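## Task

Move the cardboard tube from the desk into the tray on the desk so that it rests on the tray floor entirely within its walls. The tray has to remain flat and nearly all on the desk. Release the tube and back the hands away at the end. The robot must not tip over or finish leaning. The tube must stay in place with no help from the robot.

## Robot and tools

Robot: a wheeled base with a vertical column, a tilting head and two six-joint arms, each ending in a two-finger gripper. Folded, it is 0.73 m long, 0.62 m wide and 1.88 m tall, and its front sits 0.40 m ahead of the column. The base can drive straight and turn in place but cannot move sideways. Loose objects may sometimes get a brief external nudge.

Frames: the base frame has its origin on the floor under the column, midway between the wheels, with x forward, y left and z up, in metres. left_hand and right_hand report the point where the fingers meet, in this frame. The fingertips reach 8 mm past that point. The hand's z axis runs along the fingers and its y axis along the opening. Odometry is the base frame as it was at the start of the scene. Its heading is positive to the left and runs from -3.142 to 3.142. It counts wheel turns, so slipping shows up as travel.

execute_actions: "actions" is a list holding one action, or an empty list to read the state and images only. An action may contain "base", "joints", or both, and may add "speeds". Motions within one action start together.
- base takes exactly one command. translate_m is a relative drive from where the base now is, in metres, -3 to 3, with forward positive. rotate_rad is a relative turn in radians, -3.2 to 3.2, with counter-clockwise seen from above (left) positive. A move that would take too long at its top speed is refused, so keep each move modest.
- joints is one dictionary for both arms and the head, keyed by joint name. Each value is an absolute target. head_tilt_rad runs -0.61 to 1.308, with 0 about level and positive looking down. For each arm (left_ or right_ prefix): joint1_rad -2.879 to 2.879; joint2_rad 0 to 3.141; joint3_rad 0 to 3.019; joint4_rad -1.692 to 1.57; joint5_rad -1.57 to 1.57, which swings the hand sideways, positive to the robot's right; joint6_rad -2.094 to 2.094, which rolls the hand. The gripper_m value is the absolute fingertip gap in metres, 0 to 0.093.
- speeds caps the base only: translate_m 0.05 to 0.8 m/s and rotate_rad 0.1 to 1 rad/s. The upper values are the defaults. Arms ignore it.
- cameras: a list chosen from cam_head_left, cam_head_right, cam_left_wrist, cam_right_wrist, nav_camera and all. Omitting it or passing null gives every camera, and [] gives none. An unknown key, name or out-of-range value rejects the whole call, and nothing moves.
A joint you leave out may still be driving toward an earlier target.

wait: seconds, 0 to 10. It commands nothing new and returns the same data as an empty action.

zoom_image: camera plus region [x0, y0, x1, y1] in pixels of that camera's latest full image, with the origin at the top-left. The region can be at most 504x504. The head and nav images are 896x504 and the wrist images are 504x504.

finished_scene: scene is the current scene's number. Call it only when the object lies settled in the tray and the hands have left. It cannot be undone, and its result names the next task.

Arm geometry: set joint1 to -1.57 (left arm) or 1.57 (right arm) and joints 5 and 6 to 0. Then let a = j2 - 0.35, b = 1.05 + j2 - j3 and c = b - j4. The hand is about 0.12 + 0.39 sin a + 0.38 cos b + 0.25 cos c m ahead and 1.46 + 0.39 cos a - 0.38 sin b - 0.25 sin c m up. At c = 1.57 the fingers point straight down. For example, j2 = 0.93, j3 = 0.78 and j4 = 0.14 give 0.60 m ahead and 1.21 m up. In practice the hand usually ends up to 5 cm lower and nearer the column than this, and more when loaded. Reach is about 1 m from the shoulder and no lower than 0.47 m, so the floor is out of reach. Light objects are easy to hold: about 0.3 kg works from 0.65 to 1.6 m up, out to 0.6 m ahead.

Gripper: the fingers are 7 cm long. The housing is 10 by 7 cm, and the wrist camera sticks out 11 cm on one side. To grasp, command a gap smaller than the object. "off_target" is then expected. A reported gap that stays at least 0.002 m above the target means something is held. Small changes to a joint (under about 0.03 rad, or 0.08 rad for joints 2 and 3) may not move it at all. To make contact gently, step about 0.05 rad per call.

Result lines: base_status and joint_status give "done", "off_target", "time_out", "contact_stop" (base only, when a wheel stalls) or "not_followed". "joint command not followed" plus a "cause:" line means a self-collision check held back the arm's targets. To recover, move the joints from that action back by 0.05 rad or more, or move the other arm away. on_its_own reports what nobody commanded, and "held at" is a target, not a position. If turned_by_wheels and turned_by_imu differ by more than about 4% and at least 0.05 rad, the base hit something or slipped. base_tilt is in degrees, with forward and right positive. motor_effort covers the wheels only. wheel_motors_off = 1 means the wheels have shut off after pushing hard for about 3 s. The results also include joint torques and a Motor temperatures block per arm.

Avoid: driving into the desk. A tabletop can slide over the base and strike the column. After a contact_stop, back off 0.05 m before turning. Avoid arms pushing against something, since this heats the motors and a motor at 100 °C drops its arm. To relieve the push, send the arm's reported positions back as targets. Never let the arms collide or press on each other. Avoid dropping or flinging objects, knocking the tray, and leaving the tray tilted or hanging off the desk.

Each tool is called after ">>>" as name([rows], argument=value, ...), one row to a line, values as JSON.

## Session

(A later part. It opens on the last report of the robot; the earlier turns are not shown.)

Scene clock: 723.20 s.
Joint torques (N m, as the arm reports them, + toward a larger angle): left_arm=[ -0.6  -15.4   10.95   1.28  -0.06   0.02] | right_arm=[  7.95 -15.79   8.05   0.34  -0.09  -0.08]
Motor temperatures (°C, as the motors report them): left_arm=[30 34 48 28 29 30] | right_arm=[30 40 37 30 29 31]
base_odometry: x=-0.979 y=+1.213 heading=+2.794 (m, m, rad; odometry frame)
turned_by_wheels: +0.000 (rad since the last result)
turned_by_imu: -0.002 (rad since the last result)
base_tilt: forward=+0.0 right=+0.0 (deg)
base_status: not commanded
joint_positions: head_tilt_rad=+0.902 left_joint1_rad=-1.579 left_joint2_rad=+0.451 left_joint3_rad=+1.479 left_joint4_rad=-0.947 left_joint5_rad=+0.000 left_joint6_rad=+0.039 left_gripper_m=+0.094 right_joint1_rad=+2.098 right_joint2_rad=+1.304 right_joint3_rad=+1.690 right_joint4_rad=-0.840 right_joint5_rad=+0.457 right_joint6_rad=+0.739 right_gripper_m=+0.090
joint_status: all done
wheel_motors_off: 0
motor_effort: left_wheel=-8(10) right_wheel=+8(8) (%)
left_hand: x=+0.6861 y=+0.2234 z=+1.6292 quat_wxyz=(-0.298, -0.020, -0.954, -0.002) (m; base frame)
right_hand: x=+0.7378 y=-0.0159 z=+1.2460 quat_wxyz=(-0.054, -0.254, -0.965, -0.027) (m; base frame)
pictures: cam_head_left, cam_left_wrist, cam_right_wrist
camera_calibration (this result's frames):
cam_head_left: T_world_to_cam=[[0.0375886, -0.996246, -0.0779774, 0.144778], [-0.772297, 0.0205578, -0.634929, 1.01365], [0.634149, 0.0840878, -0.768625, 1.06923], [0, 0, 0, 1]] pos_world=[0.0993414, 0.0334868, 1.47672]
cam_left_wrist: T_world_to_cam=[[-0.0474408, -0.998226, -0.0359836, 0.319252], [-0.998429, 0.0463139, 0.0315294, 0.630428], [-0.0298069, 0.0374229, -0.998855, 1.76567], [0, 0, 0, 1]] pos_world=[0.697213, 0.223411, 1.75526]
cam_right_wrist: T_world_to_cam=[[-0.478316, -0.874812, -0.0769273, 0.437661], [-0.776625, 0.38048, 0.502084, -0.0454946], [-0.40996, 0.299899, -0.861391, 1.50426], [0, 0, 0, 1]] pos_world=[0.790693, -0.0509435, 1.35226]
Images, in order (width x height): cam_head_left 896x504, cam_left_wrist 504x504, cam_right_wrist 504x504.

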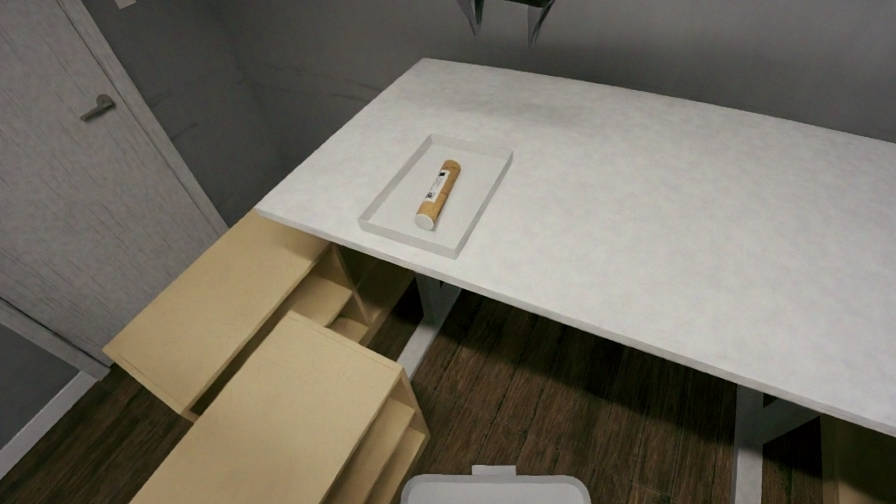

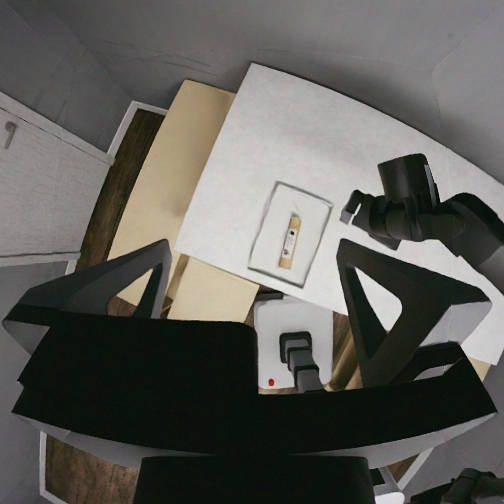

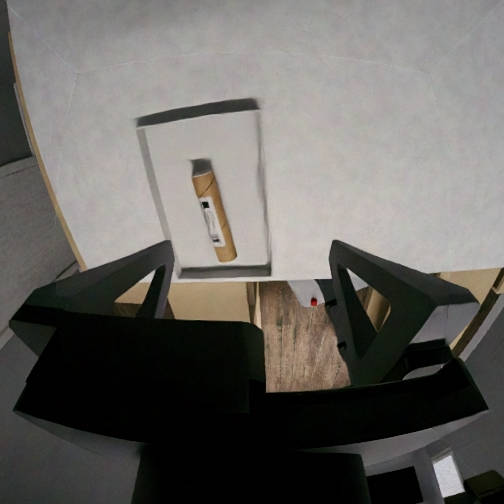

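>>> execute_actions(actions=[], cameras=["cam_head_left", "cam_right_wrist"])

Scene clock: 728.40 s.
Joint torques (N m, as the arm reports them, + toward a larger angle): left_arm=[ -0.69 -15.51  10.86   1.12  -0.1    0.02] | right_arm=[  8.31 -16.11   8.23   0.3   -0.05  -0.1 ]
Motor temperatures (°C, as the motors report them): left_arm=[30 34 48 28 29 30] | right_arm=[30 40 37 30 29 31]
base_odometry: x=-0.979 y=+1.213 heading=+2.794 (m, m, rad; odometry frame)
turned_by_wheels: +0.000 (rad since the last result)
turned_by_imu: -0.002 (rad since the last result)
base_tilt: forward=+0.0 right=+0.0 (deg)
base_status: not commanded
joint_positions: head_tilt_rad=+0.902 left_joint1_rad=-1.579 left_joint2_rad=+0.451 left_joint3_rad=+1.479 left_joint4_rad=-0.947 left_joint5_rad=+0.000 left_joint6_rad=+0.039 left_gripper_m=+0.094 right_joint1_rad=+2.098 right_joint2_rad=+1.304 right_joint3_rad=+1.690 right_joint4_rad=-0.840 right_joint5_rad=+0.457 right_joint6_rad=+0.739 right_gripper_m=+0.090
joint_status: all done
wheel_motors_off: 0
motor_effort: left_wheel=-8(10) right_wheel=+7(8) (%)
left_hand: x=+0.6861 y=+0.2234 z=+1.6292 quat_wxyz=(-0.298, -0.020, -0.954, -0.002) (m; base frame)
right_hand: x=+0.7378 y=-0.0159 z=+1.2460 quat_wxyz=(-0.054, -0.254, -0.965, -0.027) (m; base frame)
pictures: cam_head_left, cam_right_wrist
camera_calibration (this result's frames):
cam_head_left: T_world_to_cam=[[0.0375886, -0.996246, -0.0779774, 0.144778], [-0.772297, 0.0205578, -0.634929, 1.01365], [0.634149, 0.0840878, -0.768625, 1.06923], [0, 0, 0, 1]] pos_world=[0.0993414, 0.0334868, 1.47672]
cam_right_wrist: T_world_to_cam=[[-0.478316, -0.874812, -0.0769273, 0.437661], [-0.776625, 0.38048, 0.502084, -0.0454946], [-0.40996, 0.299899, -0.861391, 1.50426], [0, 0, 0, 1]] pos_world=[0.790693, -0.0509435, 1.35226]
Images, in order (width x height): cam_head_left 896x504, cam_right_wrist 504x504.

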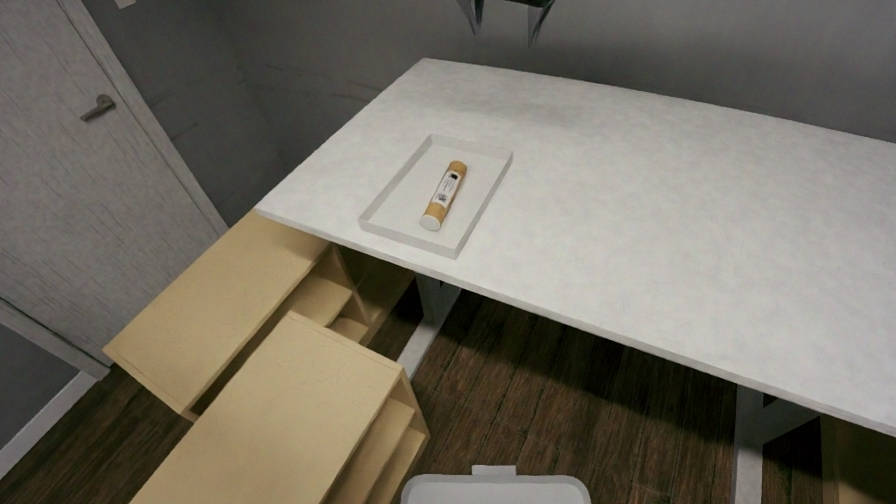

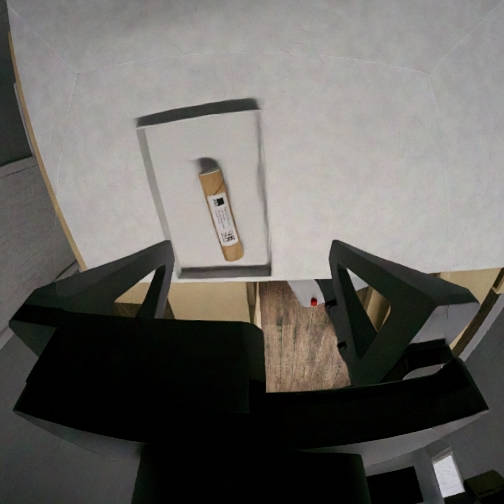

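>>> wait(seconds=10)

>>> zoom_image(camera="cam_head_left", region=[350, 120, 530, 270])

Scene clock: 742.47 s.
Joint torques (N m, as the arm reports them, + toward a larger angle): left_arm=[ -0.53 -15.51  10.97   1.11  -0.07   0.05] | right_arm=[  8.39 -16.05   8.11   0.2   -0.08  -0.09]
Motor temperatures (°C, as the motors report them): left_arm=[30 34 49 28 29 30] | right_arm=[30 40 38 30 29 31]
base_odometry: x=-0.979 y=+1.213 heading=+2.794 (m, m, rad; odometry frame)
turned_by_wheels: +0.000 (rad since the last result)
turned_by_imu: -0.005 (rad since the last result)
base_tilt: forward=+0.1 right=+0.0 (deg)
base_status: not commanded
joint_positions: head_tilt_rad=+0.902 left_joint1_rad=-1.579 left_joint2_rad=+0.451 left_joint3_rad=+1.479 left_joint4_rad=-0.947 left_joint5_rad=+0.000 left_joint6_rad=+0.039 left_gripper_m=+0.094 right_joint1_rad=+2.098 right_joint2_rad=+1.304 right_joint3_rad=+1.690 right_joint4_rad=-0.840 right_joint5_rad=+0.457 right_joint6_rad=+0.739 right_gripper_m=+0.090
joint_status: all done
wheel_motors_off: 0
motor_effort: left_wheel=-9(10) right_wheel=+8(8) (%)
left_hand: x=+0.6861 y=+0.2234 z=+1.6292 quat_wxyz=(-0.298, -0.020, -0.954, -0.002) (m; base frame)
right_hand: x=+0.7378 y=-0.0159 z=+1.2460 quat_wxyz=(-0.054, -0.254, -0.965, -0.027) (m; base frame)
wait: 10.00 s; at rest from the start
pictures: cam_head_left, cam_head_right, cam_left_wrist, cam_right_wrist, nav_camera
camera_calibration (this result's frames):
cam_head_left: T_world_to_cam=[[0.0375886, -0.996246, -0.0779774, 0.144778], [-0.772297, 0.0205578, -0.634929, 1.01365], [0.634149, 0.0840878, -0.768625, 1.06923], [0, 0, 0, 1]] pos_world=[0.0993414, 0.0334868, 1.47672]
cam_head_right: T_world_to_cam=[[0.040157, -0.996837, -0.0685771, 0.079476], [-0.772057, 0.0126122, -0.635428, 1.015], [0.634283, 0.0784623, -0.769109, 1.0666], [0, 0, 0, 1]] pos_world=[0.10392, -0.0172644, 1.47074]
cam_left_wrist: T_world_to_cam=[[-0.0474408, -0.998226, -0.0359836, 0.319252], [-0.998429, 0.0463139, 0.0315294, 0.630428], [-0.0298069, 0.0374229, -0.998855, 1.76567], [0, 0, 0, 1]] pos_world=[0.697213, 0.223411, 1.75526]
cam_right_wrist: T_world_to_cam=[[-0.478316, -0.874812, -0.0769273, 0.437661], [-0.776625, 0.38048, 0.502084, -0.0454946], [-0.40996, 0.299899, -0.861391, 1.50426], [0, 0, 0, 1]] pos_world=[0.790693, -0.0509435, 1.35226]
Images, in order (width x height): cam_head_left 896x504, cam_head_right 896x504, cam_left_wrist 504x504, cam_right_wrist 504x504, nav_camera 896x504.

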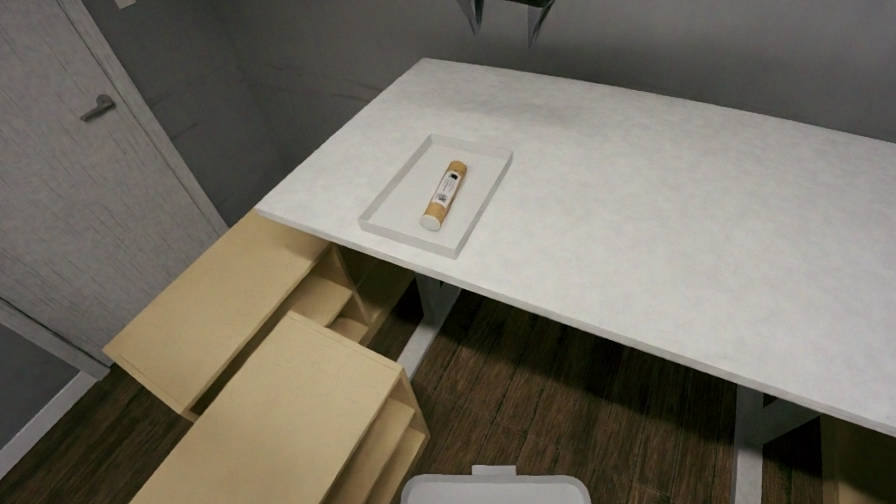

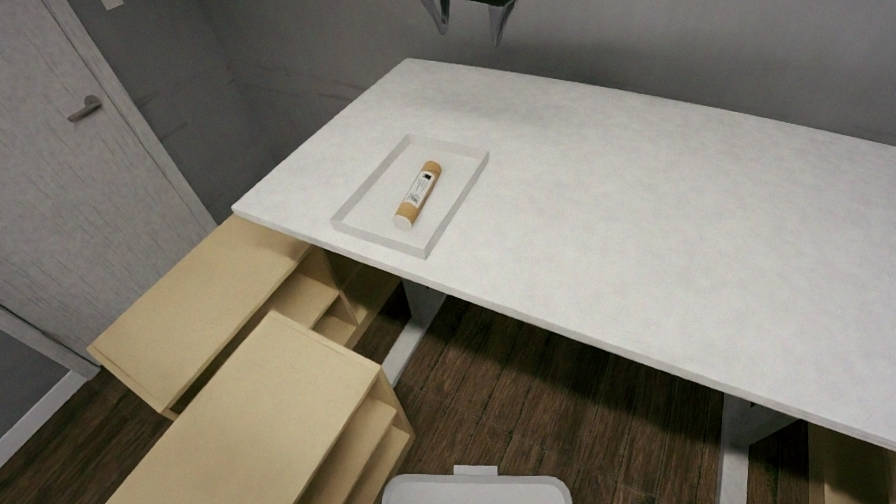

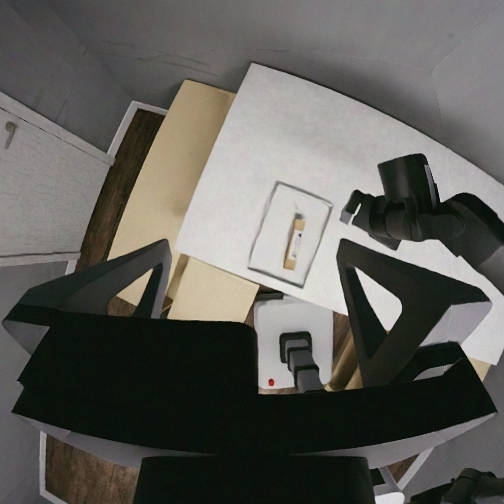

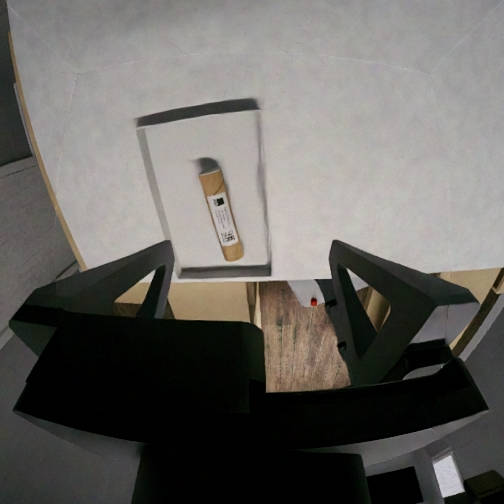

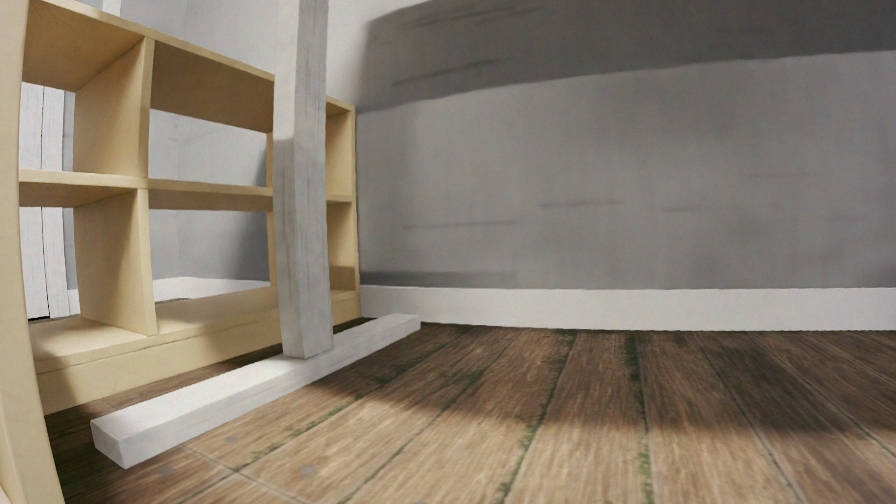

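Region (350, 120, 530, 270) of cam_head_left's 896x504 image, scaled by 2.800, with more detail than that image has.

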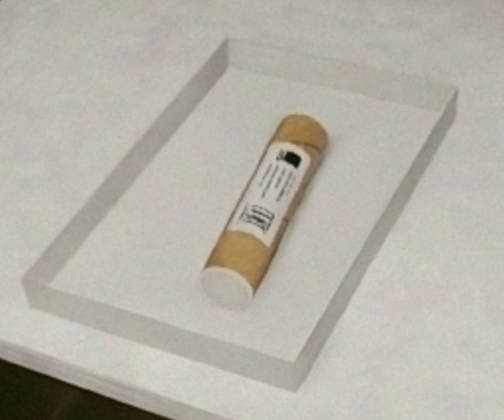

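>>> execute_actions([
  {"joints": {"right_joint1_rad": 1.57, "right_joint2_rad": 0.85, "right_joint3_rad": 1.1, "right_joint5_rad": 0.0}},
], cameras=["cam_head_left"])

Scene clock: 751.87 s.
Joint torques (N m, as the arm reports them, + toward a larger angle): left_arm=[ -0.36 -15.75  10.89   1.2   -0.07   0.03] | right_arm=[  1.66 -11.6    7.63  -0.03  -0.15  -0.06]
Motor temperatures (°C, as the motors report them): left_arm=[30 35 49 28 29 30] | right_arm=[30 40 38 30 29 31]
base_odometry: x=-0.979 y=+1.213 heading=+2.794 (m, m, rad; odometry frame)
turned_by_wheels: +0.000 (rad since the last result)
turned_by_imu: -0.002 (rad since the last result)
base_tilt: forward=+0.0 right=+0.0 (deg)
base_status: not commanded
joint_positions: head_tilt_rad=+0.902 left_joint1_rad=-1.579 left_joint2_rad=+0.451 left_joint3_rad=+1.479 left_joint4_rad=-0.947 left_joint5_rad=+0.000 left_joint6_rad=+0.039 left_gripper_m=+0.094 right_joint1_rad=+1.570 right_joint2_rad=+0.850 right_joint3_rad=+1.087 right_joint4_rad=-0.840 right_joint5_rad=+0.004 right_joint6_rad=+0.739 right_gripper_m=+0.090
joint_status: all done
wheel_motors_off: 0
motor_effort: left_wheel=-9(11) right_wheel=+9(11) (%)
left_hand: x=+0.6861 y=+0.2234 z=+1.6292 quat_wxyz=(-0.298, -0.020, -0.954, -0.002) (m; base frame)
right_hand: x=+0.5535 y=-0.2263 z=+1.2714 quat_wxyz=(+0.036, -0.361, -0.932, +0.016) (m; base frame)
pictures: cam_head_left
camera_calibration (this result's frames):
cam_head_left: T_world_to_cam=[[0.0375886, -0.996246, -0.0779774, 0.144778], [-0.772297, 0.0205578, -0.634929, 1.01365], [0.634149, 0.0840878, -0.768625, 1.06923], [0, 0, 0, 1]] pos_world=[0.0993414, 0.0334868, 1.47672]
Images, in order (width x height): cam_head_left 896x504.

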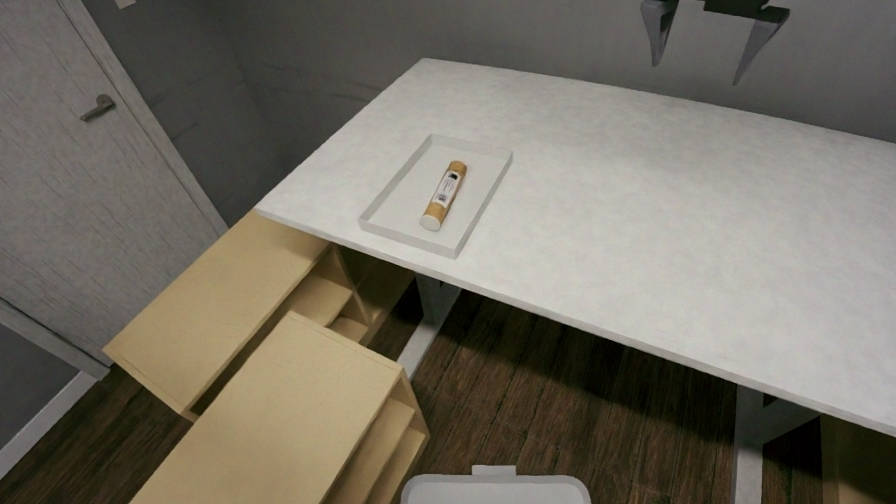

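>>> finished_scene(scene=1)

The scene is finished: the task was done.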